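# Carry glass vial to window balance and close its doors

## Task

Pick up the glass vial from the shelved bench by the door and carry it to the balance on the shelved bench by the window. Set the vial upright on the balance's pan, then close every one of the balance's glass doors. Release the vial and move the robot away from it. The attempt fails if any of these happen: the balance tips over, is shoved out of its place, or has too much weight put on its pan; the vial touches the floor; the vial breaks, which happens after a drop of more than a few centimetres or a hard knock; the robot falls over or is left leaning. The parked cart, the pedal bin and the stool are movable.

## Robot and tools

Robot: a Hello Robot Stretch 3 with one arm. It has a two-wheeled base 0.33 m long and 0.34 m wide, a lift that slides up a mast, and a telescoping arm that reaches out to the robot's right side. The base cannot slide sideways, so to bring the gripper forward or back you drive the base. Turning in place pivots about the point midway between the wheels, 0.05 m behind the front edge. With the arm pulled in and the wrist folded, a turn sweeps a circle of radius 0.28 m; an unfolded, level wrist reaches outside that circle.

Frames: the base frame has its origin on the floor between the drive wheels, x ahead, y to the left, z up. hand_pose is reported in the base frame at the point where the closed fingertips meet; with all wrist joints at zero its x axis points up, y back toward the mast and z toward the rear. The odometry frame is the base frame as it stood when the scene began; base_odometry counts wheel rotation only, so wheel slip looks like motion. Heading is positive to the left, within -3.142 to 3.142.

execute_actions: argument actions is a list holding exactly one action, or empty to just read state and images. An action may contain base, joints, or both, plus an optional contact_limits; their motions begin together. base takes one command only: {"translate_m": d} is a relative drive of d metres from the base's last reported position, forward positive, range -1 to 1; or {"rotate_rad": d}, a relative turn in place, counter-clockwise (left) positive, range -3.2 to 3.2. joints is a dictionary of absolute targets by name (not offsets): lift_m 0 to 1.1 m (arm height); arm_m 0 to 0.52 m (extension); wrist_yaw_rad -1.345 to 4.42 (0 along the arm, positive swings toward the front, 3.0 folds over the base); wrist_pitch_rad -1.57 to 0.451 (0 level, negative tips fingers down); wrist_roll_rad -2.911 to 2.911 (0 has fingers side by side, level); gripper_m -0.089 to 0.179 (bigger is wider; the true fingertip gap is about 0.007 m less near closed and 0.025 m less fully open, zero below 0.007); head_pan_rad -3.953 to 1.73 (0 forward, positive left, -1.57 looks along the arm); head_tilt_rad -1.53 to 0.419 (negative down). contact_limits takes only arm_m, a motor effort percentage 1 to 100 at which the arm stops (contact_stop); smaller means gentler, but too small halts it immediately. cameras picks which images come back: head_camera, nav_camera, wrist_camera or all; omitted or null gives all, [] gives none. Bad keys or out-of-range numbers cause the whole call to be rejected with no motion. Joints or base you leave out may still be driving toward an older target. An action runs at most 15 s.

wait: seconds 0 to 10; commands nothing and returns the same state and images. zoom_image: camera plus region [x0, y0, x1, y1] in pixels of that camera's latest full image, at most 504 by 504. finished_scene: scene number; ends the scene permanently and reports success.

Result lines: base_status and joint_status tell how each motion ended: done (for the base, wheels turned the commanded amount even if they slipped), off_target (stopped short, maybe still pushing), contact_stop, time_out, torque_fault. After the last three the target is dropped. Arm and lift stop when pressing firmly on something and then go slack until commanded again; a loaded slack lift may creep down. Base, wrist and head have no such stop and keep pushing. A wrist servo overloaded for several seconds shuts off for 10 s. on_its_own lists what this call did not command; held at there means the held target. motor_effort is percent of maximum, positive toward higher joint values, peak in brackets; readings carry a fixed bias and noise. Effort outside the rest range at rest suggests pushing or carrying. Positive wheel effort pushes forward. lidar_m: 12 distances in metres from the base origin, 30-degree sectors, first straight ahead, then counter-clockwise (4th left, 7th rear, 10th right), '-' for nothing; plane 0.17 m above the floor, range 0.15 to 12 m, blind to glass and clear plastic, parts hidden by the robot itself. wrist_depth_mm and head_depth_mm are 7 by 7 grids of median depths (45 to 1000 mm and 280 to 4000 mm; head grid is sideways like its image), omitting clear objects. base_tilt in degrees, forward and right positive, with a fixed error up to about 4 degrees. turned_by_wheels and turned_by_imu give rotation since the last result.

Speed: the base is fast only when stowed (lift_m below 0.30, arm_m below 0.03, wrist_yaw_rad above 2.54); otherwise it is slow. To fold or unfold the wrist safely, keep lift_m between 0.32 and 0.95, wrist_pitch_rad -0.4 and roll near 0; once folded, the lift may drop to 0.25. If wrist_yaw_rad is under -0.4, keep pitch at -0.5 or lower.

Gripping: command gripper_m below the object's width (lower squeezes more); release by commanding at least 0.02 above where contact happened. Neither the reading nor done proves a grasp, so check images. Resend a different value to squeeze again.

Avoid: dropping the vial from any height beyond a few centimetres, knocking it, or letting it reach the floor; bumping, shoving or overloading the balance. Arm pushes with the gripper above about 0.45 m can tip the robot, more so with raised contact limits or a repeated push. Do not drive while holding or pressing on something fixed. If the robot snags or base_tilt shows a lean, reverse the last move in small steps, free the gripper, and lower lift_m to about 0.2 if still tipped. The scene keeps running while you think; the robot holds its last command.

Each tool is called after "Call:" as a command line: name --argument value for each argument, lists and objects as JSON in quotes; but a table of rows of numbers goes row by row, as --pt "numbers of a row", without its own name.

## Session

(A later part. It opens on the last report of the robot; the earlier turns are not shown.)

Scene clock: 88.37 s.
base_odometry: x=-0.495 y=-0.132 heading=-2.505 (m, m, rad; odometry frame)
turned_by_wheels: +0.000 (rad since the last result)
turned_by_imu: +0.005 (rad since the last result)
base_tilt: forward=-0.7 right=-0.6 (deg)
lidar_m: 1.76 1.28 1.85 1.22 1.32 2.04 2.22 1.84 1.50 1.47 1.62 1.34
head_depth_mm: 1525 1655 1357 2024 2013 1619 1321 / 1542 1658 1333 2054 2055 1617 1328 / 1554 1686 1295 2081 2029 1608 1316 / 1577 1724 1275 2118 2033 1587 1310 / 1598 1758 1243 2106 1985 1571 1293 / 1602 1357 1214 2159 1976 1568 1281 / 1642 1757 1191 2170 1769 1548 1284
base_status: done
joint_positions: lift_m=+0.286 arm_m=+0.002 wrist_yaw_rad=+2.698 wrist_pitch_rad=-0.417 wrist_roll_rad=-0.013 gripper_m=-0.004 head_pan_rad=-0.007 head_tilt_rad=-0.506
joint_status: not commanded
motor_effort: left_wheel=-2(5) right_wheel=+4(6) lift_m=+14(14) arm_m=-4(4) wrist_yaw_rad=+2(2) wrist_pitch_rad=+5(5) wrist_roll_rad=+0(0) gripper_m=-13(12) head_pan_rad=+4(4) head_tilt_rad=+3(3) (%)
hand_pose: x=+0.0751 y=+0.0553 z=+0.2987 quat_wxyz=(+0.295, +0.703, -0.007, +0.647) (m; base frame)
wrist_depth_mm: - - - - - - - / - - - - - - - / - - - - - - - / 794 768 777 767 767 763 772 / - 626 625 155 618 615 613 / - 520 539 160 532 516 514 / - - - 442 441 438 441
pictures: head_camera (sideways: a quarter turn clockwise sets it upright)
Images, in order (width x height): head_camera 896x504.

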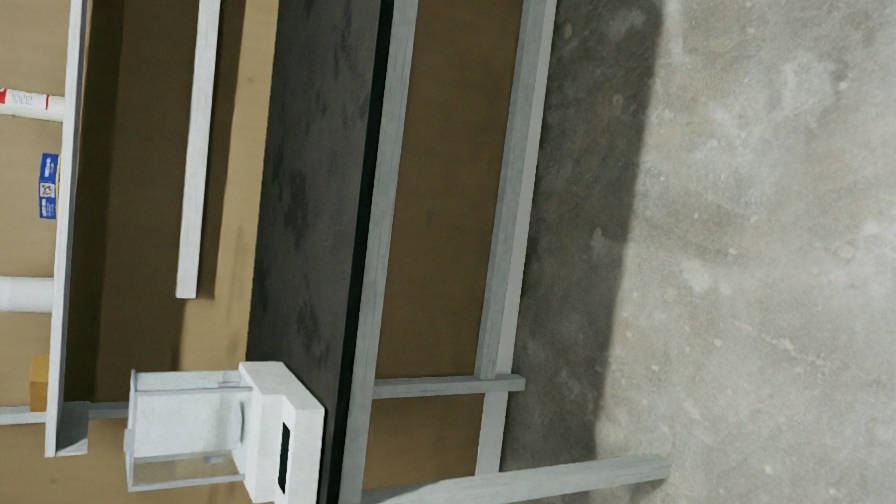

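Call:
execute_actions --actions '[{"base": {"rotate_rad": 0.78}, "joints": {"head_pan_rad": -0.3, "head_tilt_rad": -0.6}}]' --cameras '["nav_camera"]'

Call:
execute_actions --actions '[{"base": {"translate_m": 1.0}}]' --cameras '["head_camera", "nav_camera"]'

Scene clock: 113.47 s.
base_odometry: x=-0.495 y=-0.132 heading=-1.725 (m, m, rad; odometry frame)
turned_by_wheels: +0.780 (rad since the last result)
turned_by_imu: +0.769 (rad since the last result)
base_tilt: forward=-0.7 right=-0.5 (deg)
lidar_m: 1.98 1.22 1.23 1.54 2.62 2.37 1.59 1.48 1.48 1.34 1.76 1.28
head_depth_mm: 1421 1305 1182 2071 1886 1505 1257 / 1693 1317 1233 2179 1848 1508 1258 / 1844 1977 1368 2202 1783 1490 1245 / 1981 2159 2404 2376 1766 1482 1237 / 2119 2351 2643 2338 1823 1467 1238 / 2142 2333 2581 2337 1797 1454 1226 / 1911 2086 2290 2297 1764 1443 1220
base_status: done
joint_positions: lift_m=+0.286 arm_m=+0.002 wrist_yaw_rad=+2.698 wrist_pitch_rad=-0.417 wrist_roll_rad=-0.013 gripper_m=-0.004 head_pan_rad=-0.293 head_tilt_rad=-0.593
joint_status: all done
motor_effort: left_wheel=-1(7) right_wheel=+2(8) lift_m=+14(14) arm_m=-4(4) wrist_yaw_rad=+2(2) wrist_pitch_rad=+5(5) wrist_roll_rad=+0(0) gripper_m=-12(13) head_pan_rad=-4(26) head_tilt_rad=-3(16) (%)
hand_pose: x=+0.0751 y=+0.0553 z=+0.2987 quat_wxyz=(+0.295, +0.703, -0.007, +0.647) (m; base frame)
wrist_depth_mm: - - - - - - - / - - - - - - - / - - - - - - 995 / 787 789 776 777 772 768 759 / - 629 615 154 624 613 619 / - 515 541 160 529 519 515 / - - - 442 440 438 443
pictures: nav_camera (sideways: a quarter turn counterclockwise sets it upright)
Images, in order (width x height): nav_camera 672x504.

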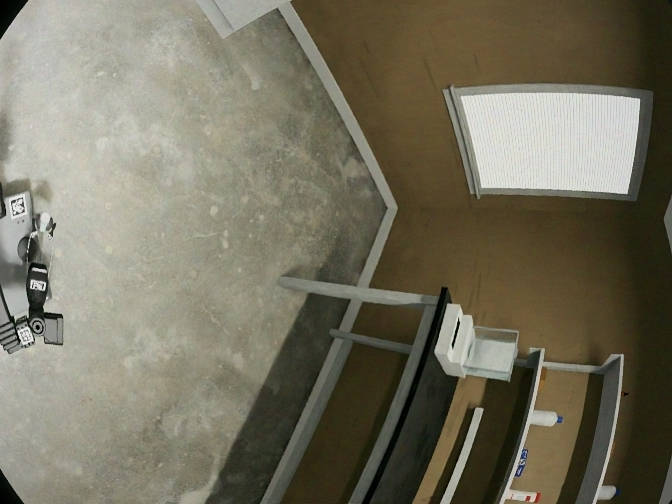

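Scene clock: 118.40 s.
base_odometry: x=-0.649 y=-1.120 heading=-1.726 (m, m, rad; odometry frame)
turned_by_wheels: +0.000 (rad since the last result)
turned_by_imu: +0.005 (rad since the last result)
base_tilt: forward=-0.9 right=-0.5 (deg)
lidar_m: 1.12 1.03 1.01 0.75 1.12 2.74 2.46 2.24 1.65 1.25 0.54 1.28
head_depth_mm: 1083 1174 1269 1392 1544 1513 1259 / 1154 1250 1365 1510 1687 1493 1259 / 1229 1347 1480 1652 1773 1490 1255 / 1314 1442 1612 1799 1814 1478 1243 / 1321 1446 1617 1848 1817 1464 1236 / 1162 1274 1418 1585 1685 1451 1222 / 1054 1142 1239 1376 1533 1441 1215
base_status: done
joint_positions: lift_m=+0.286 arm_m=+0.002 wrist_yaw_rad=+2.698 wrist_pitch_rad=-0.417 wrist_roll_rad=-0.013 gripper_m=-0.004 head_pan_rad=-0.293 head_tilt_rad=-0.593
joint_status: not commanded
motor_effort: left_wheel=-2(5) right_wheel=+3(9) lift_m=+14(14) arm_m=-4(4) wrist_yaw_rad=+2(2) wrist_pitch_rad=+5(5) wrist_roll_rad=+0(0) gripper_m=-13(14) head_pan_rad=-4(4) head_tilt_rad=-4(3) (%)
hand_pose: x=+0.0751 y=+0.0553 z=+0.2986 quat_wxyz=(+0.295, +0.703, -0.007, +0.647) (m; base frame)
wrist_depth_mm: 763 684 902 - 975 866 769 / 908 747 956 - - 923 829 / - 919 938 - - 935 871 / 783 792 785 777 773 773 747 / - 626 632 155 622 614 619 / - 519 541 160 533 517 514 / - - - 444 442 441 438
pictures: head_camera (sideways: a quarter turn clockwise sets it upright), nav_camera (sideways: a quarter turn counterclockwise sets it upright)
Images, in order (width x height): head_camera 896x504, nav_camera 672x504.

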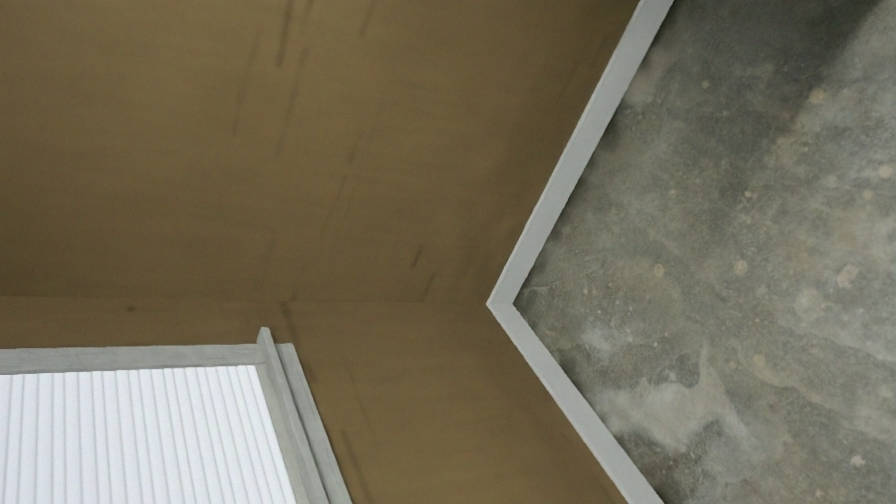

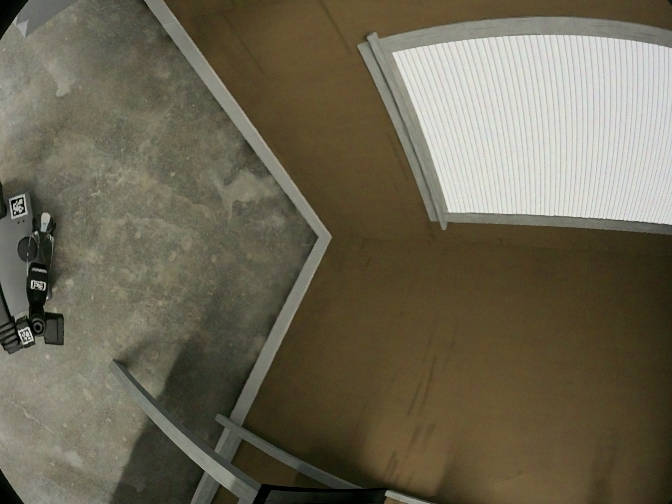

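Call:
execute_actions --actions '[{"base": {"translate_m": 0.546}, "joints": {"head_pan_rad": -1.2, "head_tilt_rad": -0.4}}]' --cameras '[]'

Call:
execute_actions --actions '[{"base": {"rotate_rad": -0.92}, "joints": {"lift_m": 0.47}}]' --cameras '["head_camera", "nav_camera"]'

Scene clock: 123.67 s.
base_odometry: x=-0.733 y=-1.660 heading=-1.726 (m, m, rad; odometry frame)
turned_by_wheels: +0.000 (rad since the last result)
turned_by_imu: +0.003 (rad since the last result)
base_tilt: forward=-0.8 right=-0.5 (deg)
lidar_m: 0.65 0.60 0.61 0.76 0.95 3.15 2.96 2.02 0.62 1.01 0.94 0.94
head_depth_mm: 871 922 1017 1049 1242 1413 1380 / 853 922 1001 1095 1198 1298 1367 / 830 897 972 1057 1167 1301 1381 / 806 868 939 1022 1123 1244 1349 / 783 842 908 988 1081 1194 1305 / 763 816 882 951 1038 1148 1270 / 743 793 857 927 1002 1106 1218
base_status: done
joint_positions: lift_m=+0.286 arm_m=+0.002 wrist_yaw_rad=+2.698 wrist_pitch_rad=-0.417 wrist_roll_rad=-0.013 gripper_m=-0.004 head_pan_rad=-1.193 head_tilt_rad=-0.408
joint_status: all done
motor_effort: left_wheel=-2(5) right_wheel=+3(7) lift_m=+14(14) arm_m=-4(4) wrist_yaw_rad=+2(2) wrist_pitch_rad=+5(5) wrist_roll_rad=+0(0) gripper_m=-12(13) head_pan_rad=-4(42) head_tilt_rad=+5(23) (%)
hand_pose: x=+0.0751 y=+0.0553 z=+0.2986 quat_wxyz=(+0.295, +0.703, -0.007, +0.647) (m; base frame)
wrist_depth_mm: 819 891 745 639 562 499 453 / 853 976 816 699 605 534 483 / 883 981 910 755 657 570 506 / 789 790 783 769 688 622 540 / - 615 617 155 614 609 566 / - 522 536 160 529 518 511 / - - - 448 446 440 438
pictures: none
No camera images: the call's "cameras" was empty. Leave "cameras" out to get every camera's image.

Scene clock: 126.17 s.
base_odometry: x=-0.733 y=-1.660 heading=-2.646 (m, m, rad; odometry frame)
turned_by_wheels: -0.920 (rad since the last result)
turned_by_imu: -0.907 (rad since the last result)
base_tilt: forward=-0.8 right=-0.6 (deg)
lidar_m: 0.94 0.84 0.62 0.60 0.62 0.85 0.94 3.16 2.78 2.02 0.62 0.97
head_depth_mm: 2691 2844 2987 3017 2386 1794 1424 / 2788 2969 2010 2039 2257 1766 1424 / 2791 2995 1956 958 2114 1763 1402 / 2019 2164 1880 790 705 777 890 / 1737 1800 1642 733 733 1730 1382 / 1390 1524 850 765 777 1686 1376 / 906 1296 777 799 1495 1586 1364
base_status: done
joint_positions: lift_m=+0.469 arm_m=+0.002 wrist_yaw_rad=+2.698 wrist_pitch_rad=-0.417 wrist_roll_rad=-0.013 gripper_m=-0.004 head_pan_rad=-1.193 head_tilt_rad=-0.408
joint_status: all done
motor_effort: left_wheel=+3(7) right_wheel=-1(4) lift_m=+52(55) arm_m=-4(4) wrist_yaw_rad=+2(2) wrist_pitch_rad=+5(5) wrist_roll_rad=+0(0) gripper_m=-13(12) head_pan_rad=-4(4) head_tilt_rad=+3(5) (%)
hand_pose: x=+0.0751 y=+0.0553 z=+0.4821 quat_wxyz=(+0.295, +0.703, -0.007, +0.647) (m; base frame)
wrist_depth_mm: 491 527 588 661 752 861 760 / 525 570 631 715 816 916 779 / 561 612 684 799 907 - 808 / 616 660 749 834 993 - 830 / - 715 806 154 898 893 824 / - 748 785 160 769 738 745 / - 660 651 636 636 633 628
pictures: head_camera (sideways: a quarter turn clockwise sets it upright), nav_camera (sideways: a quarter turn counterclockwise sets it upright)
Images, in order (width x height): head_camera 896x504, nav_camera 672x504.

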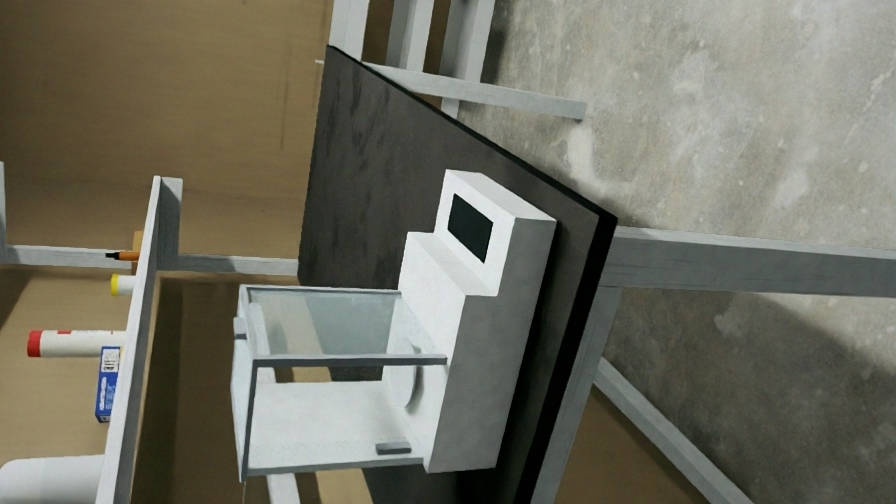

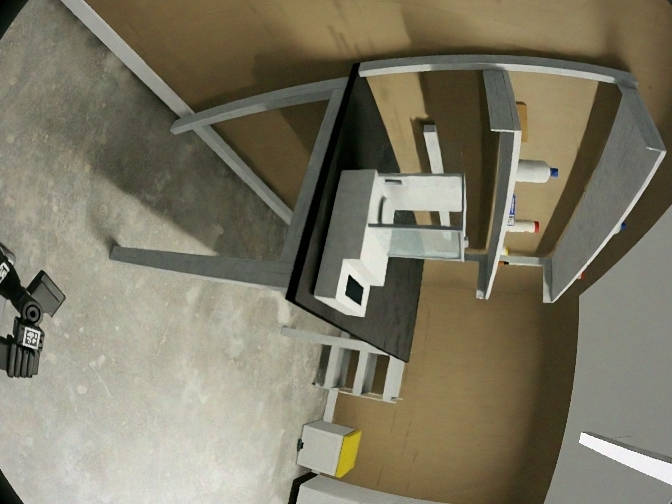

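Call:
execute_actions --actions '[{"base": {"translate_m": 0.47}, "joints": {"lift_m": 0.94, "wrist_yaw_rad": 0.0, "head_pan_rad": -1.57, "head_tilt_rad": -0.45}}]' --cameras '[]'

Call:
execute_actions --actions '[{"joints": {"lift_m": 0.978, "wrist_pitch_rad": 0.0, "arm_m": 0.08}}]' --cameras '["head_camera", "wrist_camera"]'

Scene clock: 135.63 s.
base_odometry: x=-1.146 y=-1.884 heading=-2.645 (m, m, rad; odometry frame)
turned_by_wheels: +0.000 (rad since the last result)
turned_by_imu: +0.004 (rad since the last result)
base_tilt: forward=-0.9 right=-0.5 (deg)
lidar_m: 0.47 0.49 0.61 0.59 0.62 0.85 1.41 4.03 0.63 1.33 0.65 0.48
head_depth_mm: 2768 2980 3141 1013 681 732 - / 2758 2985 2971 700 680 1712 - / 2777 2914 1500 661 675 1808 - / 2777 2923 1444 681 671 1863 - / 2732 2987 1568 898 694 1663 1352 / 1057 1919 1530 887 696 1610 1348 / 486 1290 1252 876 698 1430 1271
base_status: done
joint_positions: lift_m=+0.939 arm_m=+0.002 wrist_yaw_rad=+0.002 wrist_pitch_rad=-0.417 wrist_roll_rad=-0.013 gripper_m=-0.004 head_pan_rad=-1.563 head_tilt_rad=-0.444
joint_status: all done
motor_effort: left_wheel=+2(6) right_wheel=-1(1) lift_m=+52(54) arm_m=-4(4) wrist_yaw_rad=-2(5) wrist_pitch_rad=+5(5) wrist_roll_rad=+0(0) gripper_m=-12(12) head_pan_rad=-3(29) head_tilt_rad=-2(9) (%)
hand_pose: x=-0.0210 y=-0.3719 z=+0.9521 quat_wxyz=(+0.697, +0.149, -0.687, -0.145) (m; base frame)
wrist_depth_mm: 584 824 - 385 394 - - / 545 578 574 367 362 371 - / 390 384 381 380 377 377 - / 440 434 429 411 414 411 - / 520 866 - 155 - 477 - / 550 860 - 160 - - - / 587 690 - - - - -
pictures: none
No camera images: the call's "cameras" was empty. Leave "cameras" out to get every camera's image.

Scene clock: 137.40 s.
base_odometry: x=-1.146 y=-1.884 heading=-2.645 (m, m, rad; odometry frame)
turned_by_wheels: +0.000 (rad since the last result)
turned_by_imu: +0.000 (rad since the last result)
base_tilt: forward=-0.9 right=-0.5 (deg)
lidar_m: 0.47 0.48 0.62 0.59 0.62 0.85 1.42 4.03 0.63 1.33 0.65 0.48
head_depth_mm: 2783 2971 3186 2994 - - 1299 / 2763 2971 3018 797 - - 895 / 2783 2898 1492 736 - - 1313 / 2748 2976 1453 743 - - 1316 / 2715 3011 1557 900 693 1664 1348 / 1054 1904 1531 887 696 1595 1341 / 485 1298 1260 878 700 1442 1258
base_status: not commanded
joint_positions: lift_m=+0.977 arm_m=+0.080 wrist_yaw_rad=+0.002 wrist_pitch_rad=-0.028 wrist_roll_rad=-0.013 gripper_m=-0.004 head_pan_rad=-1.563 head_tilt_rad=-0.444
joint_status: all done
motor_effort: left_wheel=+2(3) right_wheel=+0(0) lift_m=+52(54) arm_m=+4(5) wrist_yaw_rad=-1(2) wrist_pitch_rad=+8(7) wrist_roll_rad=+0(0) gripper_m=-14(13) head_pan_rad=-4(4) head_tilt_rad=-2(3) (%)
hand_pose: x=-0.0210 y=-0.4802 z=+1.0848 quat_wxyz=(+0.712, +0.011, -0.702, -0.009) (m; base frame)
wrist_depth_mm: 581 720 733 - - - - / 584 863 - - - - - / 573 791 - - - - - / 581 845 - - - - - / 581 695 691 155 394 - - / 476 477 505 160 318 321 - / 363 362 358 330 331 327 342
pictures: head_camera (sideways: a quarter turn clockwise sets it upright), wrist_camera
Images, in order (width x height): head_camera 896x504, wrist_camera 644x364.

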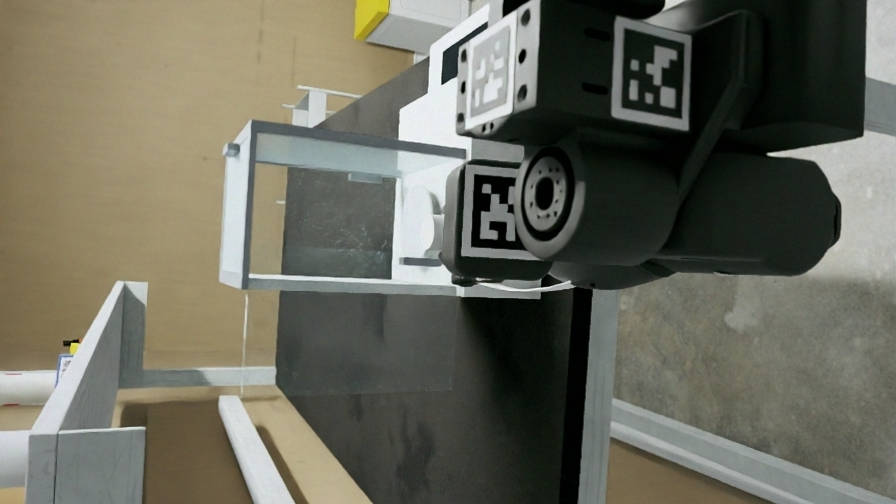

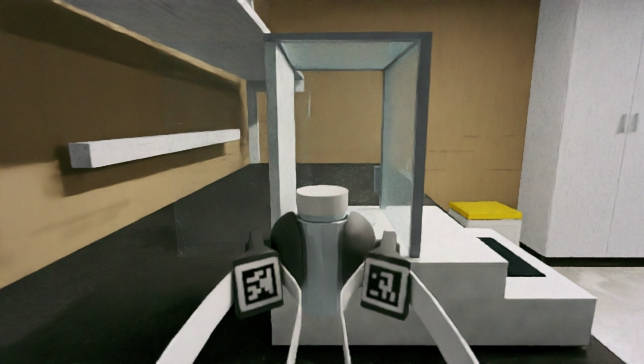

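Call:
zoom_image --camera "wrist_camera" --region '[220, 20, 480, 280]'

Region (220, 20, 480, 280) of wrist_camera's 644x364 image, scaled by 1.938.

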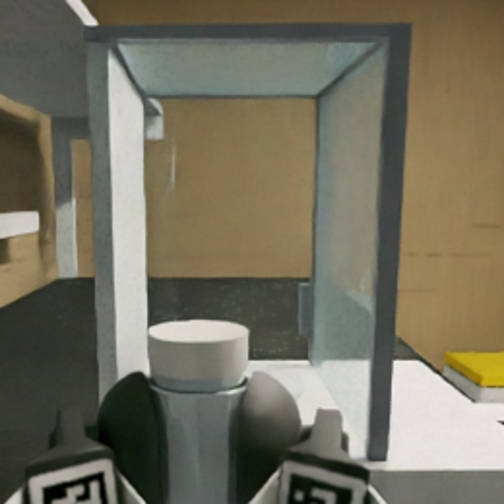

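Call:
execute_actions --actions '[{"base": {"translate_m": -0.035}, "joints": {"arm_m": 0.17, "head_pan_rad": -1.45, "head_tilt_rad": -0.45}}]' --cameras '["head_camera", "wrist_camera"]'

Scene clock: 146.60 s.
base_odometry: x=-1.116 y=-1.867 heading=-2.645 (m, m, rad; odometry frame)
turned_by_wheels: +0.000 (rad since the last result)
turned_by_imu: +0.001 (rad since the last result)
base_tilt: forward=-0.9 right=-0.5 (deg)
lidar_m: 0.50 0.52 0.61 0.59 0.62 0.85 1.38 4.01 0.62 1.45 0.70 0.52
head_depth_mm: 2731 2919 3035 - - 728 835 / 2701 2916 1500 - - 1654 1343 / 2760 2920 1646 - - 1643 1374 / 2739 2968 1311 727 676 1688 1363 / 1095 1996 1554 902 704 1660 1354 / 542 1428 1376 887 714 1568 1334 / 509 1082 1093 879 722 1327 1232
base_status: done
joint_positions: lift_m=+0.977 arm_m=+0.170 wrist_yaw_rad=+0.002 wrist_pitch_rad=-0.027 wrist_roll_rad=-0.013 gripper_m=-0.004 head_pan_rad=-1.457 head_tilt_rad=-0.444
joint_status: all done
motor_effort: left_wheel=+3(3) right_wheel=+1(4) lift_m=+52(52) arm_m=+4(4) wrist_yaw_rad=-2(2) wrist_pitch_rad=+8(8) wrist_roll_rad=+0(0) gripper_m=-12(12) head_pan_rad=+4(16) head_tilt_rad=-3(0) (%)
hand_pose: x=-0.0211 y=-0.5702 z=+1.0849 quat_wxyz=(+0.712, +0.010, -0.702, -0.009) (m; base frame)
wrist_depth_mm: 602 733 243 - - - - / 623 922 275 - - - - / 614 841 321 - - - - / 610 901 320 - - - - / 608 689 274 155 393 - - / 474 473 444 160 288 321 - / 361 356 232 230 231 231 264
pictures: head_camera (sideways: a quarter turn clockwise sets it upright), wrist_camera
Images, in order (width x height): head_camera 896x504, wrist_camera 644x364.

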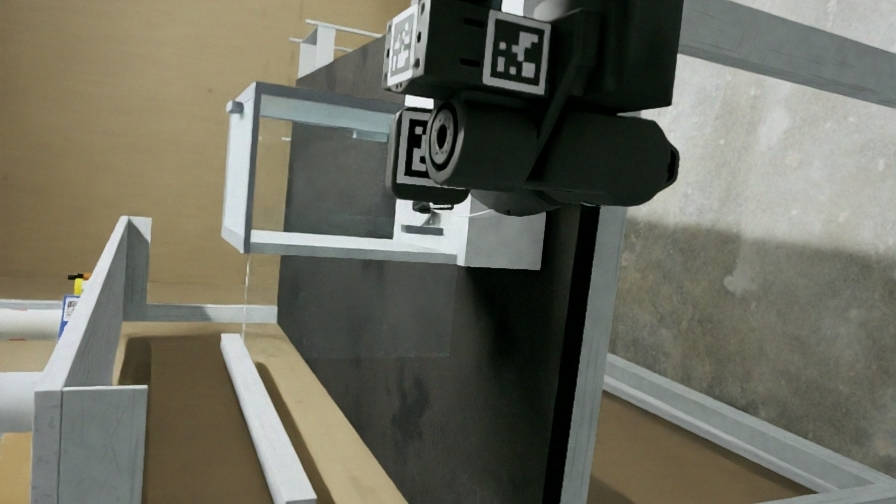

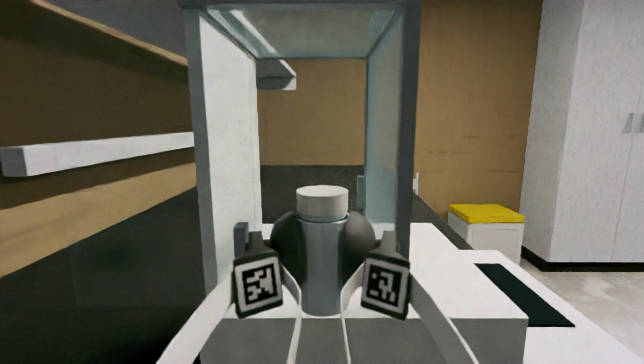

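Call:
zoom_image --camera "wrist_camera" --region '[170, 120, 450, 330]'

Region (170, 120, 450, 330) of wrist_camera's 644x364 image, scaled by 1.800; it fills the top 378 rows of this view, and the rest is white.

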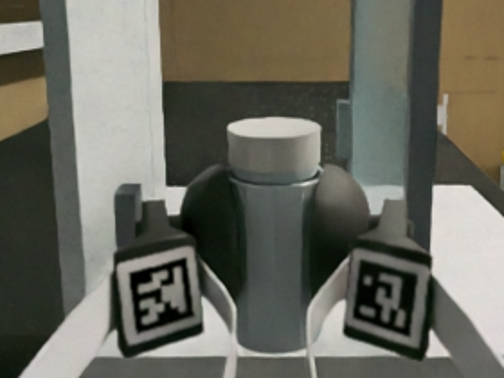

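Call:
zoom_image --camera "head_camera" --region '[220, 70, 500, 370]'

Region (220, 70, 500, 370) of head_camera's 896x504 image, scaled by 1.680, with more detail than that image has; it fills the left 470 columns of this view, and the rest is white.

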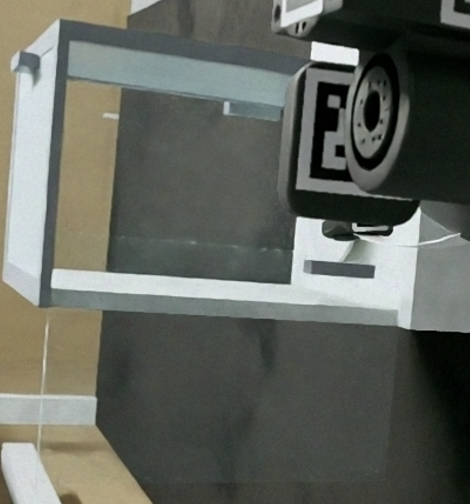

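Call:
execute_actions --actions '[{"joints": {"arm_m": 0.213}, "contact_limits": {"arm_m": 12}}]' --cameras '["wrist_camera"]'

Call:
execute_actions --actions '[{"base": {"translate_m": 0.024}}]' --cameras '["head_camera", "wrist_camera"]'

Scene clock: 156.47 s.
base_odometry: x=-1.116 y=-1.867 heading=-2.645 (m, m, rad; odometry frame)
turned_by_wheels: +0.000 (rad since the last result)
turned_by_imu: +0.001 (rad since the last result)
base_tilt: forward=-0.9 right=-0.5 (deg)
lidar_m: 0.50 0.52 0.62 0.59 0.62 0.85 1.38 3.99 0.62 1.45 0.70 0.52
head_depth_mm: 2677 2902 3080 - - 725 832 / 2708 2923 1535 - 676 1703 1340 / 2764 2905 1650 - 691 1691 1375 / 2701 2958 1307 727 676 1682 1366 / 1094 1985 1555 900 702 1663 1345 / 540 1433 1378 888 715 1577 1339 / 509 1087 1097 876 720 1320 1231
base_status: not commanded
joint_positions: lift_m=+0.977 arm_m=+0.213 wrist_yaw_rad=+0.002 wrist_pitch_rad=-0.027 wrist_roll_rad=-0.013 gripper_m=-0.004 head_pan_rad=-1.457 head_tilt_rad=-0.444
joint_status: all done
motor_effort: left_wheel=+2(2) right_wheel=+0(1) lift_m=+52(52) arm_m=+4(4) wrist_yaw_rad=-1(1) wrist_pitch_rad=+8(8) wrist_roll_rad=+0(0) gripper_m=-13(14) head_pan_rad=+4(3) head_tilt_rad=-2(2) (%)
contact_limits: arm_m 12 (drawing in: default 31, maximum 51; extending or still: default 42, maximum 69)
hand_pose: x=-0.0211 y=-0.6132 z=+1.0849 quat_wxyz=(+0.712, +0.010, -0.702, -0.009) (m; base frame)
wrist_depth_mm: 609 655 316 - 268 - - / 627 802 278 - - - - / 609 749 276 - - - - / 608 851 275 - - - - / 608 689 242 155 363 - - / 475 471 197 160 255 321 - / 360 360 199 206 197 205 263
pictures: wrist_camera
Images, in order (width x height): wrist_camera 644x364.

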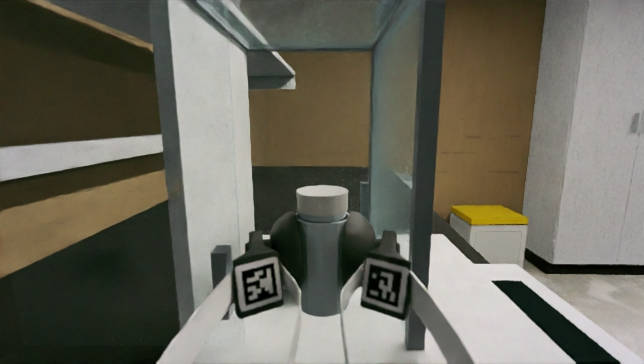

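Scene clock: 158.20 s.
base_odometry: x=-1.137 y=-1.878 heading=-2.645 (m, m, rad; odometry frame)
turned_by_wheels: +0.000 (rad since the last result)
turned_by_imu: +0.000 (rad since the last result)
base_tilt: forward=-0.9 right=-0.5 (deg)
lidar_m: 0.48 0.49 0.61 0.59 0.62 0.85 1.40 4.01 0.63 1.37 0.67 0.49
head_depth_mm: 2671 2896 3028 - - 747 811 / 2732 2918 1684 - 678 1715 1375 / 2763 2926 1668 - 693 1699 1374 / 2691 2974 1450 814 694 1684 1360 / 973 1930 1564 903 706 1678 1346 / 505 1321 1312 890 718 1521 1335 / 511 1029 1041 878 723 1269 1136
base_status: done
joint_positions: lift_m=+0.977 arm_m=+0.213 wrist_yaw_rad=-0.002 wrist_pitch_rad=-0.026 wrist_roll_rad=-0.013 gripper_m=-0.004 head_pan_rad=-1.457 head_tilt_rad=-0.444
joint_status: not commanded
motor_effort: left_wheel=+2(5) right_wheel=+1(2) lift_m=+52(52) arm_m=+4(4) wrist_yaw_rad=+3(2) wrist_pitch_rad=+8(8) wrist_roll_rad=+0(0) gripper_m=-13(12) head_pan_rad=+4(4) head_tilt_rad=-3(3) (%)
hand_pose: x=-0.0221 y=-0.6132 z=+1.0851 quat_wxyz=(+0.712, +0.009, -0.702, -0.010) (m; base frame)
wrist_depth_mm: 592 729 231 - - - - / 598 874 230 - - - - / 582 820 230 - - - - / 568 876 273 - - - - / 590 705 273 155 684 - - / 477 469 445 160 272 271 - / 360 358 201 207 207 206 248
pictures: head_camera (sideways: a quarter turn clockwise sets it upright), wrist_camera
Images, in order (width x height): head_camera 896x504, wrist_camera 644x364.

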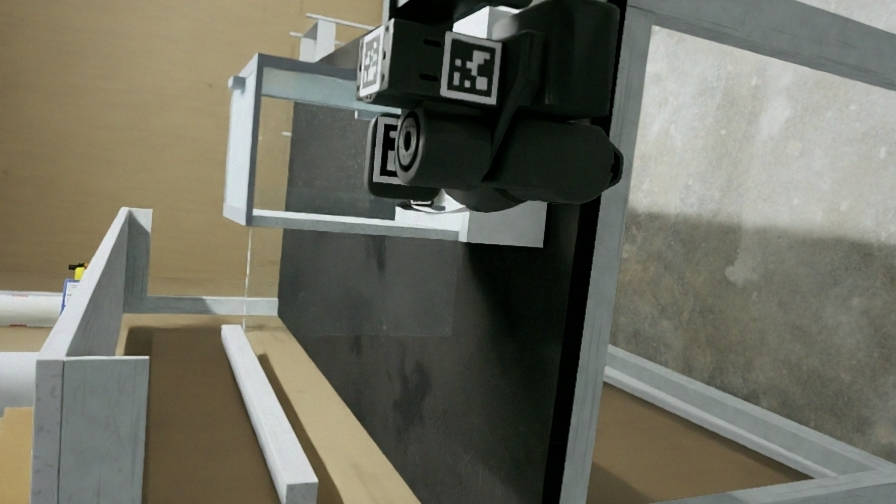

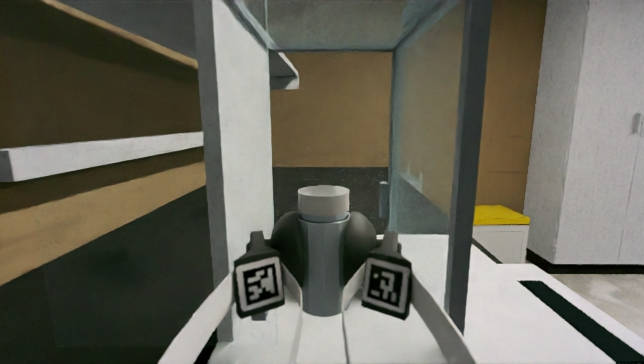

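Call:
execute_actions --actions '[{"base": {"translate_m": 0.012}}]' --cameras '["head_camera", "wrist_camera"]'

Scene clock: 161.57 s.
base_odometry: x=-1.147 y=-1.884 heading=-2.645 (m, m, rad; odometry frame)
turned_by_wheels: +0.000 (rad since the last result)
turned_by_imu: +0.001 (rad since the last result)
base_tilt: forward=-0.9 right=-0.6 (deg)
lidar_m: 0.46 0.48 0.61 0.59 0.62 0.85 1.42 4.05 0.63 1.32 0.65 0.48
head_depth_mm: 2694 2880 3040 - - 1565 815 / 2734 2876 1684 - 678 1696 1377 / 2802 2918 1642 - 691 1684 1365 / 2702 2987 1592 862 697 1678 1352 / 892 1904 1562 903 707 1676 1348 / 505 1290 1273 890 716 1503 1305 / 512 1008 1025 878 723 1231 1110
base_status: done
joint_positions: lift_m=+0.977 arm_m=+0.213 wrist_yaw_rad=-0.003 wrist_pitch_rad=-0.026 wrist_roll_rad=-0.013 gripper_m=-0.004 head_pan_rad=-1.457 head_tilt_rad=-0.444
joint_status: not commanded
motor_effort: left_wheel=+1(5) right_wheel=+2(3) lift_m=+52(52) arm_m=+4(4) wrist_yaw_rad=+3(3) wrist_pitch_rad=+8(8) wrist_roll_rad=+0(0) gripper_m=-15(13) head_pan_rad=+4(4) head_tilt_rad=-2(3) (%)
hand_pose: x=-0.0222 y=-0.6132 z=+1.0851 quat_wxyz=(+0.712, +0.009, -0.702, -0.011) (m; base frame)
wrist_depth_mm: 585 727 249 - - - - / 588 863 271 - - - - / 571 794 271 - - - - / 544 859 269 - - - - / 579 703 590 155 682 - - / 478 468 503 161 290 256 - / 362 362 222 207 206 197 216
pictures: head_camera (sideways: a quarter turn clockwise sets it upright), wrist_camera
Images, in order (width x height): head_camera 896x504, wrist_camera 644x364.

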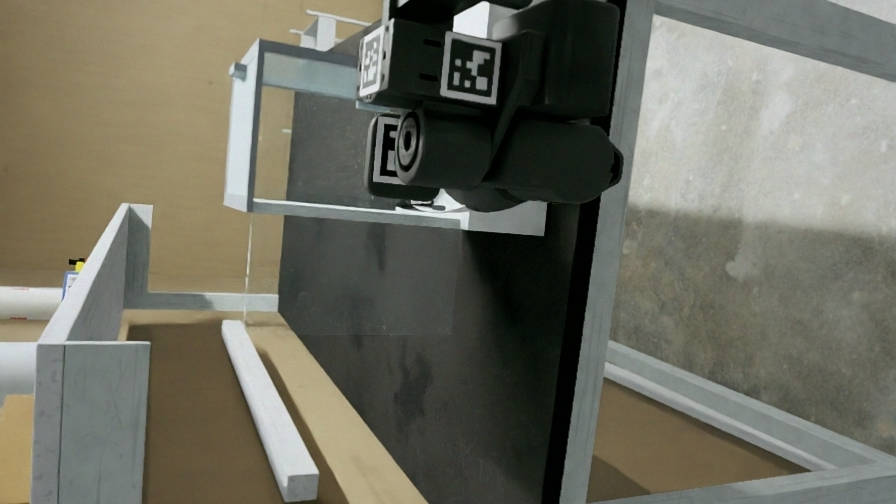

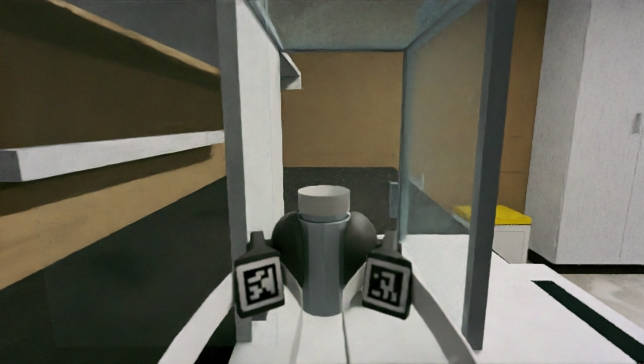

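Call:
execute_actions --actions '[{"base": {"translate_m": -0.028}, "joints": {"wrist_yaw_rad": 0.0}}]' --cameras '["wrist_camera"]'

Call:
execute_actions --actions '[{"joints": {"arm_m": 0.305}, "contact_limits": {"arm_m": 12}}]' --cameras '["head_camera", "wrist_camera"]'

Scene clock: 166.53 s.
base_odometry: x=-1.123 y=-1.871 heading=-2.645 (m, m, rad; odometry frame)
turned_by_wheels: +0.000 (rad since the last result)
turned_by_imu: +0.001 (rad since the last result)
base_tilt: forward=-0.7 right=-0.4 (deg)
lidar_m: 0.49 0.51 0.62 0.59 0.62 0.85 1.39 4.01 0.62 1.42 0.69 0.51
head_depth_mm: 2687 2912 3068 - - 729 818 / 2711 2899 1518 - 677 1696 1375 / 2761 2948 1658 - 692 1696 1359 / 2706 3003 1447 710 675 1677 1357 / 1081 1987 1545 902 703 1671 1350 / 510 1377 1375 890 716 1558 1335 / 511 1067 1073 877 722 1300 1225
base_status: done
joint_positions: lift_m=+0.977 arm_m=+0.213 wrist_yaw_rad=+0.000 wrist_pitch_rad=-0.026 wrist_roll_rad=-0.013 gripper_m=-0.004 head_pan_rad=-1.457 head_tilt_rad=-0.444
joint_status: all done
motor_effort: left_wheel=+2(3) right_wheel=+0(4) lift_m=+52(52) arm_m=+4(4) wrist_yaw_rad=+1(2) wrist_pitch_rad=+7(8) wrist_roll_rad=+0(0) gripper_m=-12(14) head_pan_rad=+4(4) head_tilt_rad=-2(2) (%)
hand_pose: x=-0.0216 y=-0.6132 z=+1.0852 quat_wxyz=(+0.712, +0.009, -0.702, -0.010) (m; base frame)
wrist_depth_mm: 608 716 251 - 250 - - / 621 830 251 - - - - / 602 785 250 - - - - / 591 893 249 - - - - / 605 693 219 155 360 - - / 475 476 182 160 188 309 - / 362 360 207 207 202 206 264
pictures: wrist_camera
Images, in order (width x height): wrist_camera 644x364.

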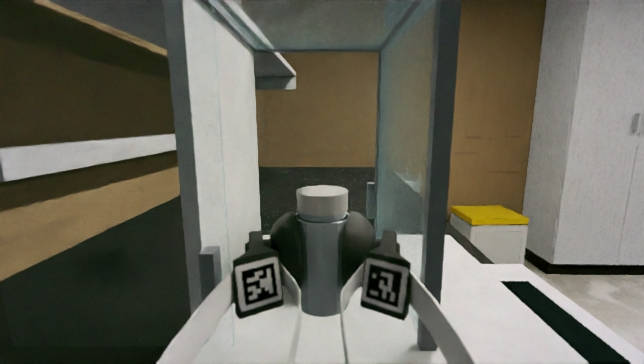

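Scene clock: 168.43 s.
base_odometry: x=-1.123 y=-1.871 heading=-2.645 (m, m, rad; odometry frame)
turned_by_wheels: +0.000 (rad since the last result)
turned_by_imu: +0.000 (rad since the last result)
base_tilt: forward=-0.8 right=-0.4 (deg)
lidar_m: 0.49 0.51 0.62 0.59 0.62 0.85 1.39 4.02 0.62 1.42 0.69 0.51
head_depth_mm: 2676 2906 3068 712 655 731 817 / 2709 2923 1789 - 655 1714 1378 / 2757 2954 1859 - 673 1686 1365 / 2742 2988 1447 709 677 1678 1361 / 1086 1973 1548 902 704 1655 1342 / 509 1366 1382 887 716 1557 1338 / 511 1065 1075 875 722 1302 1224
base_status: not commanded
joint_positions: lift_m=+0.977 arm_m=+0.305 wrist_yaw_rad=+0.000 wrist_pitch_rad=-0.026 wrist_roll_rad=-0.013 gripper_m=-0.004 head_pan_rad=-1.457 head_tilt_rad=-0.444
joint_status: all done
motor_effort: left_wheel=+3(2) right_wheel=-1(1) lift_m=+52(52) arm_m=+4(5) wrist_yaw_rad=+1(1) wrist_pitch_rad=+8(8) wrist_roll_rad=+0(0) gripper_m=-12(13) head_pan_rad=+4(3) head_tilt_rad=-2(3) (%)
contact_limits: arm_m 12 (drawing in: default 31, maximum 51; extending or still: default 42, maximum 69)
hand_pose: x=-0.0216 y=-0.7052 z=+1.0852 quat_wxyz=(+0.712, +0.009, -0.702, -0.010) (m; base frame)
wrist_depth_mm: 97 127 239 - - - 75 / 96 127 - - - - 79 / 99 127 253 - - - 80 / 99 127 250 - - - - / 99 127 220 155 622 - - / 419 127 196 160 288 254 - / 329 127 192 185 194 188 259
pictures: head_camera (sideways: a quarter turn clockwise sets it upright), wrist_camera
Images, in order (width x height): head_camera 896x504, wrist_camera 644x364.

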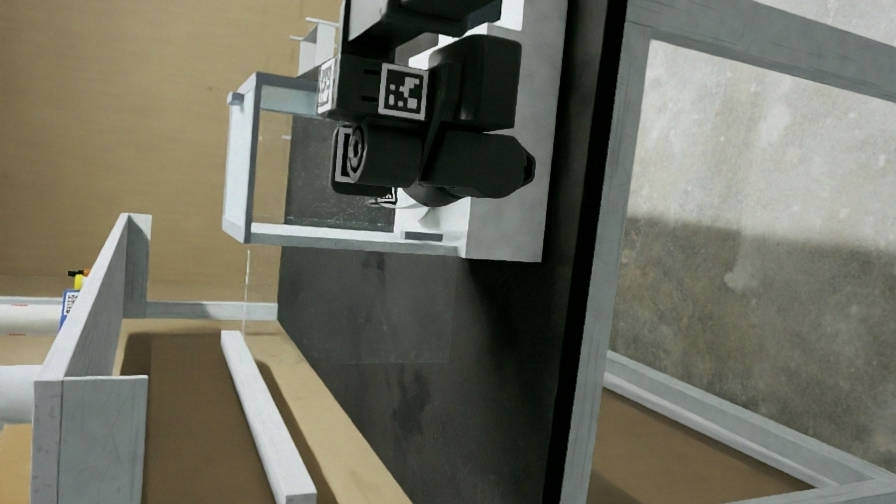

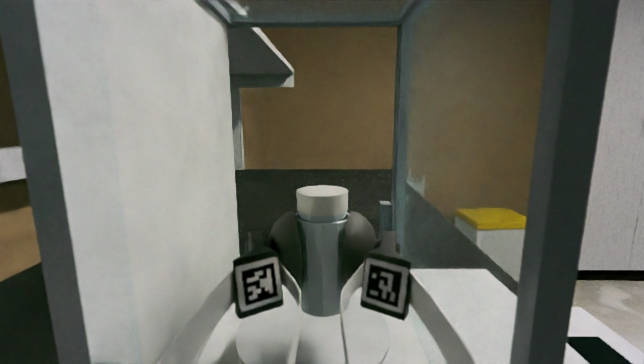

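Call:
execute_actions --actions '[{"joints": {"lift_m": 0.954}}]' --cameras '["wrist_camera"]'

Scene clock: 172.67 s.
base_odometry: x=-1.123 y=-1.871 heading=-2.645 (m, m, rad; odometry frame)
turned_by_wheels: +0.000 (rad since the last result)
turned_by_imu: +0.001 (rad since the last result)
base_tilt: forward=-0.8 right=-0.5 (deg)
lidar_m: 0.49 0.51 0.62 0.59 0.62 0.85 1.39 4.00 0.62 1.42 0.69 0.51
head_depth_mm: 2687 2860 3041 - 657 730 821 / 2713 2926 1605 - 656 1712 1371 / 2706 2962 1664 - 675 1687 1376 / 2738 2991 1443 710 678 1689 1360 / 1087 1965 1548 901 703 1669 1347 / 509 1372 1376 885 717 1546 1341 / 509 1065 1075 870 722 1295 1219
base_status: not commanded
joint_positions: lift_m=+0.955 arm_m=+0.305 wrist_yaw_rad=+0.000 wrist_pitch_rad=-0.026 wrist_roll_rad=-0.013 gripper_m=-0.004 head_pan_rad=-1.457 head_tilt_rad=-0.444
joint_status: all done
motor_effort: left_wheel=+2(2) right_wheel=+0(0) lift_m=+14(48) arm_m=+4(4) wrist_yaw_rad=+1(1) wrist_pitch_rad=+7(8) wrist_roll_rad=+0(0) gripper_m=-13(12) head_pan_rad=+4(4) head_tilt_rad=-2(3) (%)
hand_pose: x=-0.0216 y=-0.7052 z=+1.0627 quat_wxyz=(+0.712, +0.009, -0.702, -0.010) (m; base frame)
wrist_depth_mm: 96 127 728 - - - 75 / 96 127 - - - - 79 / 99 127 252 - - - 80 / 99 127 251 - - - - / 99 127 221 155 569 - - / 378 126 195 160 240 211 - / 309 126 164 158 165 156 179
pictures: wrist_camera
Images, in order (width x height): wrist_camera 644x364.

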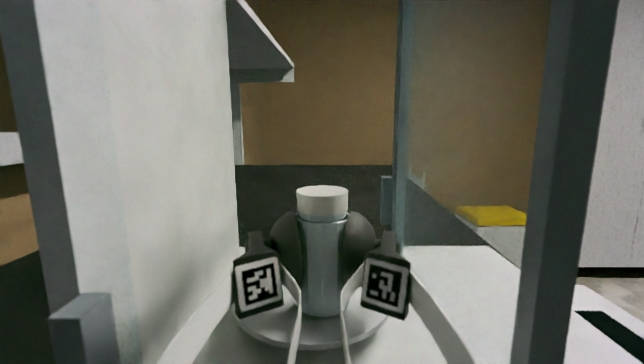

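Call:
zoom_image --camera "wrist_camera" --region '[220, 260, 420, 364]'

Region (220, 260, 420, 364) of wrist_camera's 644x364 image, scaled by 2.520; it fills the top 262 rows of this view, and the rest is white.

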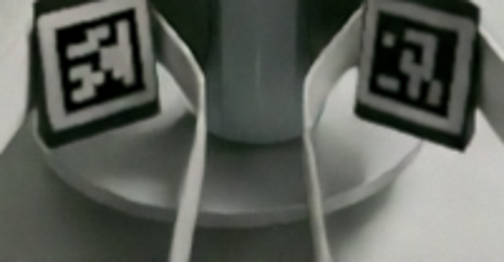

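Call:
execute_actions --actions '[{"joints": {"gripper_m": 0.058}}]' --cameras '["wrist_camera"]'

Scene clock: 178.57 s.
base_odometry: x=-1.123 y=-1.871 heading=-2.645 (m, m, rad; odometry frame)
turned_by_wheels: +0.000 (rad since the last result)
turned_by_imu: +0.001 (rad since the last result)
base_tilt: forward=-0.8 right=-0.5 (deg)
lidar_m: 0.49 0.51 0.62 0.59 0.62 0.85 1.38 4.02 0.62 1.42 0.69 0.51
head_depth_mm: 2670 2911 3060 - 659 731 816 / 2713 2936 1606 - 656 1710 1372 / 2751 2938 1658 - 675 1684 1372 / 2722 2960 1449 710 678 1679 1353 / 1081 1990 1558 901 701 1667 1350 / 509 1371 1381 888 716 1557 1340 / 511 1068 1080 876 718 1300 1226
base_status: not commanded
joint_positions: lift_m=+0.955 arm_m=+0.305 wrist_yaw_rad=+0.000 wrist_pitch_rad=-0.026 wrist_roll_rad=-0.013 gripper_m=+0.058 head_pan_rad=-1.457 head_tilt_rad=-0.444
joint_status: all done
motor_effort: left_wheel=+2(2) right_wheel=+0(1) lift_m=+14(14) arm_m=+4(4) wrist_yaw_rad=+1(0) wrist_pitch_rad=+7(8) wrist_roll_rad=+0(0) gripper_m=+0(91) head_pan_rad=+3(4) head_tilt_rad=-3(2) (%)
hand_pose: x=-0.0216 y=-0.7052 z=+1.0627 quat_wxyz=(+0.712, +0.009, -0.702, -0.010) (m; base frame)
wrist_depth_mm: 97 127 744 - - - 75 / 96 127 - - - - 79 / 99 127 253 - - - 80 / 99 127 252 - - - - / 99 126 209 163 652 - - / 380 126 - 167 - 212 - / 310 118 164 157 170 95 179
pictures: wrist_camera
Images, in order (width x height): wrist_camera 644x364.

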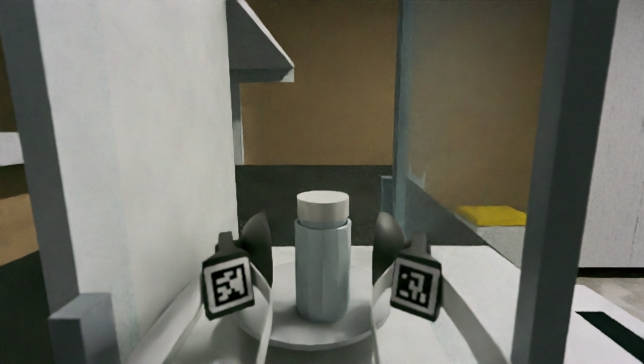

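Call:
execute_actions --actions '[{"joints": {"arm_m": 0.26}}]' --cameras '["wrist_camera"]'

Call:
execute_actions --actions '[{"joints": {"arm_m": 0.17, "gripper_m": 0.02}}]' --cameras '["wrist_camera"]'

Call:
execute_actions --actions '[{"base": {"translate_m": 0.145}, "joints": {"wrist_yaw_rad": -0.35, "gripper_m": 0.058, "head_pan_rad": -1.75, "head_tilt_rad": -0.45}}]' --cameras '["head_camera", "wrist_camera"]'

Scene clock: 191.43 s.
base_odometry: x=-1.123 y=-1.871 heading=-2.645 (m, m, rad; odometry frame)
turned_by_wheels: +0.000 (rad since the last result)
turned_by_imu: +0.001 (rad since the last result)
base_tilt: forward=-0.9 right=-0.5 (deg)
lidar_m: 0.49 0.51 0.62 0.59 0.62 0.85 1.39 4.01 0.62 1.42 0.69 0.51
head_depth_mm: 2723 2920 3052 - 650 732 820 / 2757 2892 1506 - 636 1700 1379 / 2783 2922 1647 - 684 1700 1369 / 2704 2955 1448 696 677 1673 1365 / 1085 1979 1556 904 703 1668 1350 / 509 1371 1379 886 716 1561 1342 / 510 1063 1075 875 720 1305 1217
base_status: not commanded
joint_positions: lift_m=+0.955 arm_m=+0.260 wrist_yaw_rad=+0.000 wrist_pitch_rad=-0.026 wrist_roll_rad=-0.013 gripper_m=+0.058 head_pan_rad=-1.457 head_tilt_rad=-0.444
joint_status: all done
motor_effort: left_wheel=+2(2) right_wheel=+0(0) lift_m=+14(14) arm_m=-5(4) wrist_yaw_rad=+1(1) wrist_pitch_rad=+7(8) wrist_roll_rad=+0(0) gripper_m=+0(1) head_pan_rad=+3(3) head_tilt_rad=-2(3) (%)
hand_pose: x=-0.0216 y=-0.6608 z=+1.0628 quat_wxyz=(+0.712, +0.009, -0.702, -0.009) (m; base frame)
wrist_depth_mm: 621 137 251 - - - - / 613 148 251 - - - - / 576 147 252 - - - - / 618 160 250 - - - - / 575 160 208 244 681 - - / 429 381 - 204 - 212 - / 326 325 173 173 168 172 180
pictures: wrist_camera
Images, in order (width x height): wrist_camera 644x364.

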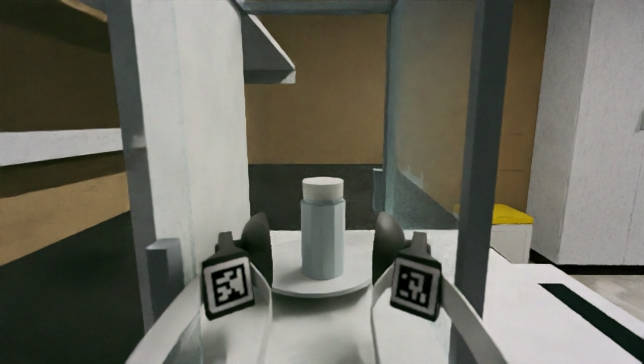

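Scene clock: 193.33 s.
base_odometry: x=-1.123 y=-1.871 heading=-2.645 (m, m, rad; odometry frame)
turned_by_wheels: +0.000 (rad since the last result)
turned_by_imu: +0.000 (rad since the last result)
base_tilt: forward=-0.9 right=-0.5 (deg)
lidar_m: 0.49 0.51 0.62 0.59 0.62 0.85 1.39 4.03 0.62 1.42 0.69 0.51
head_depth_mm: 2705 2884 3023 1102 - 738 818 / 2705 2906 1391 800 - 1607 1373 / 2742 2940 1655 700 - 1591 1367 / 2744 2953 1439 708 677 1672 1367 / 1089 1979 1548 901 705 1660 1346 / 508 1374 1381 888 716 1555 1335 / 510 1063 1072 874 724 1294 1227
base_status: not commanded
joint_positions: lift_m=+0.955 arm_m=+0.170 wrist_yaw_rad=+0.000 wrist_pitch_rad=-0.025 wrist_roll_rad=-0.013 gripper_m=+0.020 head_pan_rad=-1.457 head_tilt_rad=-0.444
joint_status: all done
motor_effort: left_wheel=+2(2) right_wheel=+1(1) lift_m=+14(14) arm_m=-4(4) wrist_yaw_rad=+0(1) wrist_pitch_rad=+7(7) wrist_roll_rad=+0(0) gripper_m=-1(89) head_pan_rad=+4(4) head_tilt_rad=-2(2) (%)
hand_pose: x=-0.0216 y=-0.5708 z=+1.0628 quat_wxyz=(+0.712, +0.009, -0.702, -0.009) (m; base frame)
wrist_depth_mm: 612 770 293 - - - - / 612 898 291 - - - - / 580 836 291 - - - - / 614 862 347 991 - - - / 581 634 311 299 331 - - / 430 428 403 225 229 226 - / 326 325 233 230 229 230 232
pictures: wrist_camera
Images, in order (width x height): wrist_camera 644x364.

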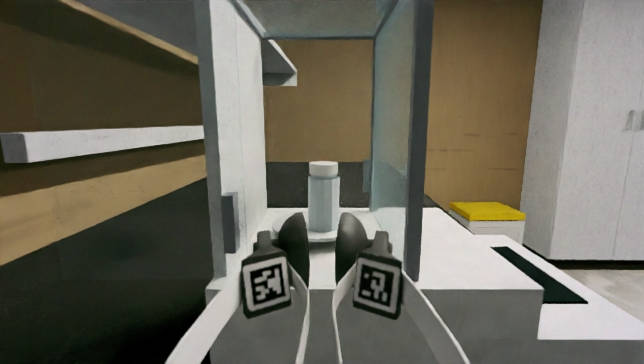

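Scene clock: 195.73 s.
base_odometry: x=-1.250 y=-1.940 heading=-2.645 (m, m, rad; odometry frame)
turned_by_wheels: +0.000 (rad since the last result)
turned_by_imu: +0.001 (rad since the last result)
base_tilt: forward=-0.9 right=-0.4 (deg)
lidar_m: 0.35 0.36 0.50 0.59 0.62 0.85 1.53 3.80 0.68 0.92 0.49 0.36
head_depth_mm: 2960 3231 3407 3136 727 - - / 2895 3154 3353 799 - 1548 960 / 2852 3057 3197 785 723 1687 1366 / 2796 3007 1448 - - 1570 1364 / 2731 2916 1414 1018 - 1598 1345 / 2643 2939 1514 890 682 1637 1343 / 469 1902 1493 876 674 1559 1301
base_status: done
joint_positions: lift_m=+0.955 arm_m=+0.170 wrist_yaw_rad=-0.347 wrist_pitch_rad=-0.025 wrist_roll_rad=-0.013 gripper_m=+0.058 head_pan_rad=-1.743 head_tilt_rad=-0.444
joint_status: all done
motor_effort: left_wheel=+2(6) right_wheel=+0(3) lift_m=+14(14) arm_m=-5(4) wrist_yaw_rad=-3(3) wrist_pitch_rad=+7(7) wrist_roll_rad=+0(0) gripper_m=+0(91) head_pan_rad=-4(26) head_tilt_rad=-3(4) (%)
hand_pose: x=-0.1084 y=-0.5555 z=+1.0628 quat_wxyz=(+0.700, -0.112, -0.693, -0.132) (m; base frame)
wrist_depth_mm: 791 810 - - - - - / 920 - - - - - - / 815 - - - - - - / 867 - - 986 - - - / 629 625 626 320 364 - - / 432 430 - 246 - 312 - / 325 323 308 250 283 316 321
pictures: head_camera (sideways: a quarter turn clockwise sets it upright), wrist_camera
Images, in order (width x height): head_camera 896x504, wrist_camera 644x364.

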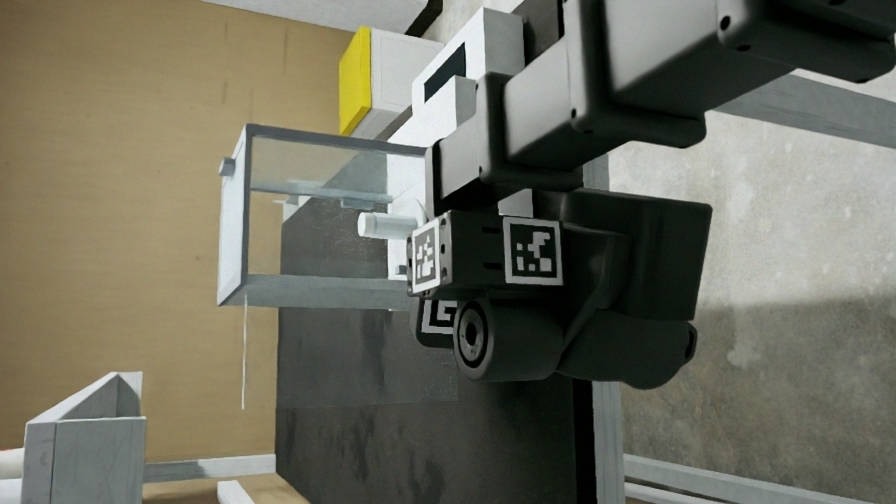

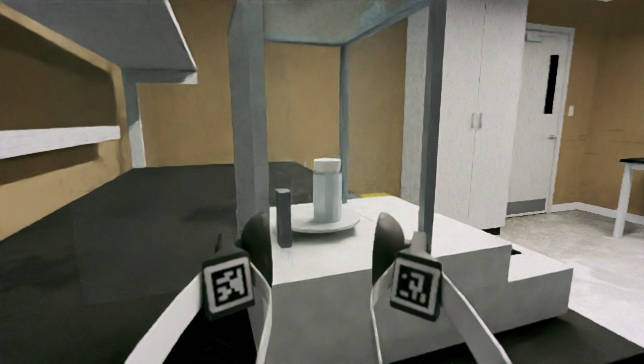

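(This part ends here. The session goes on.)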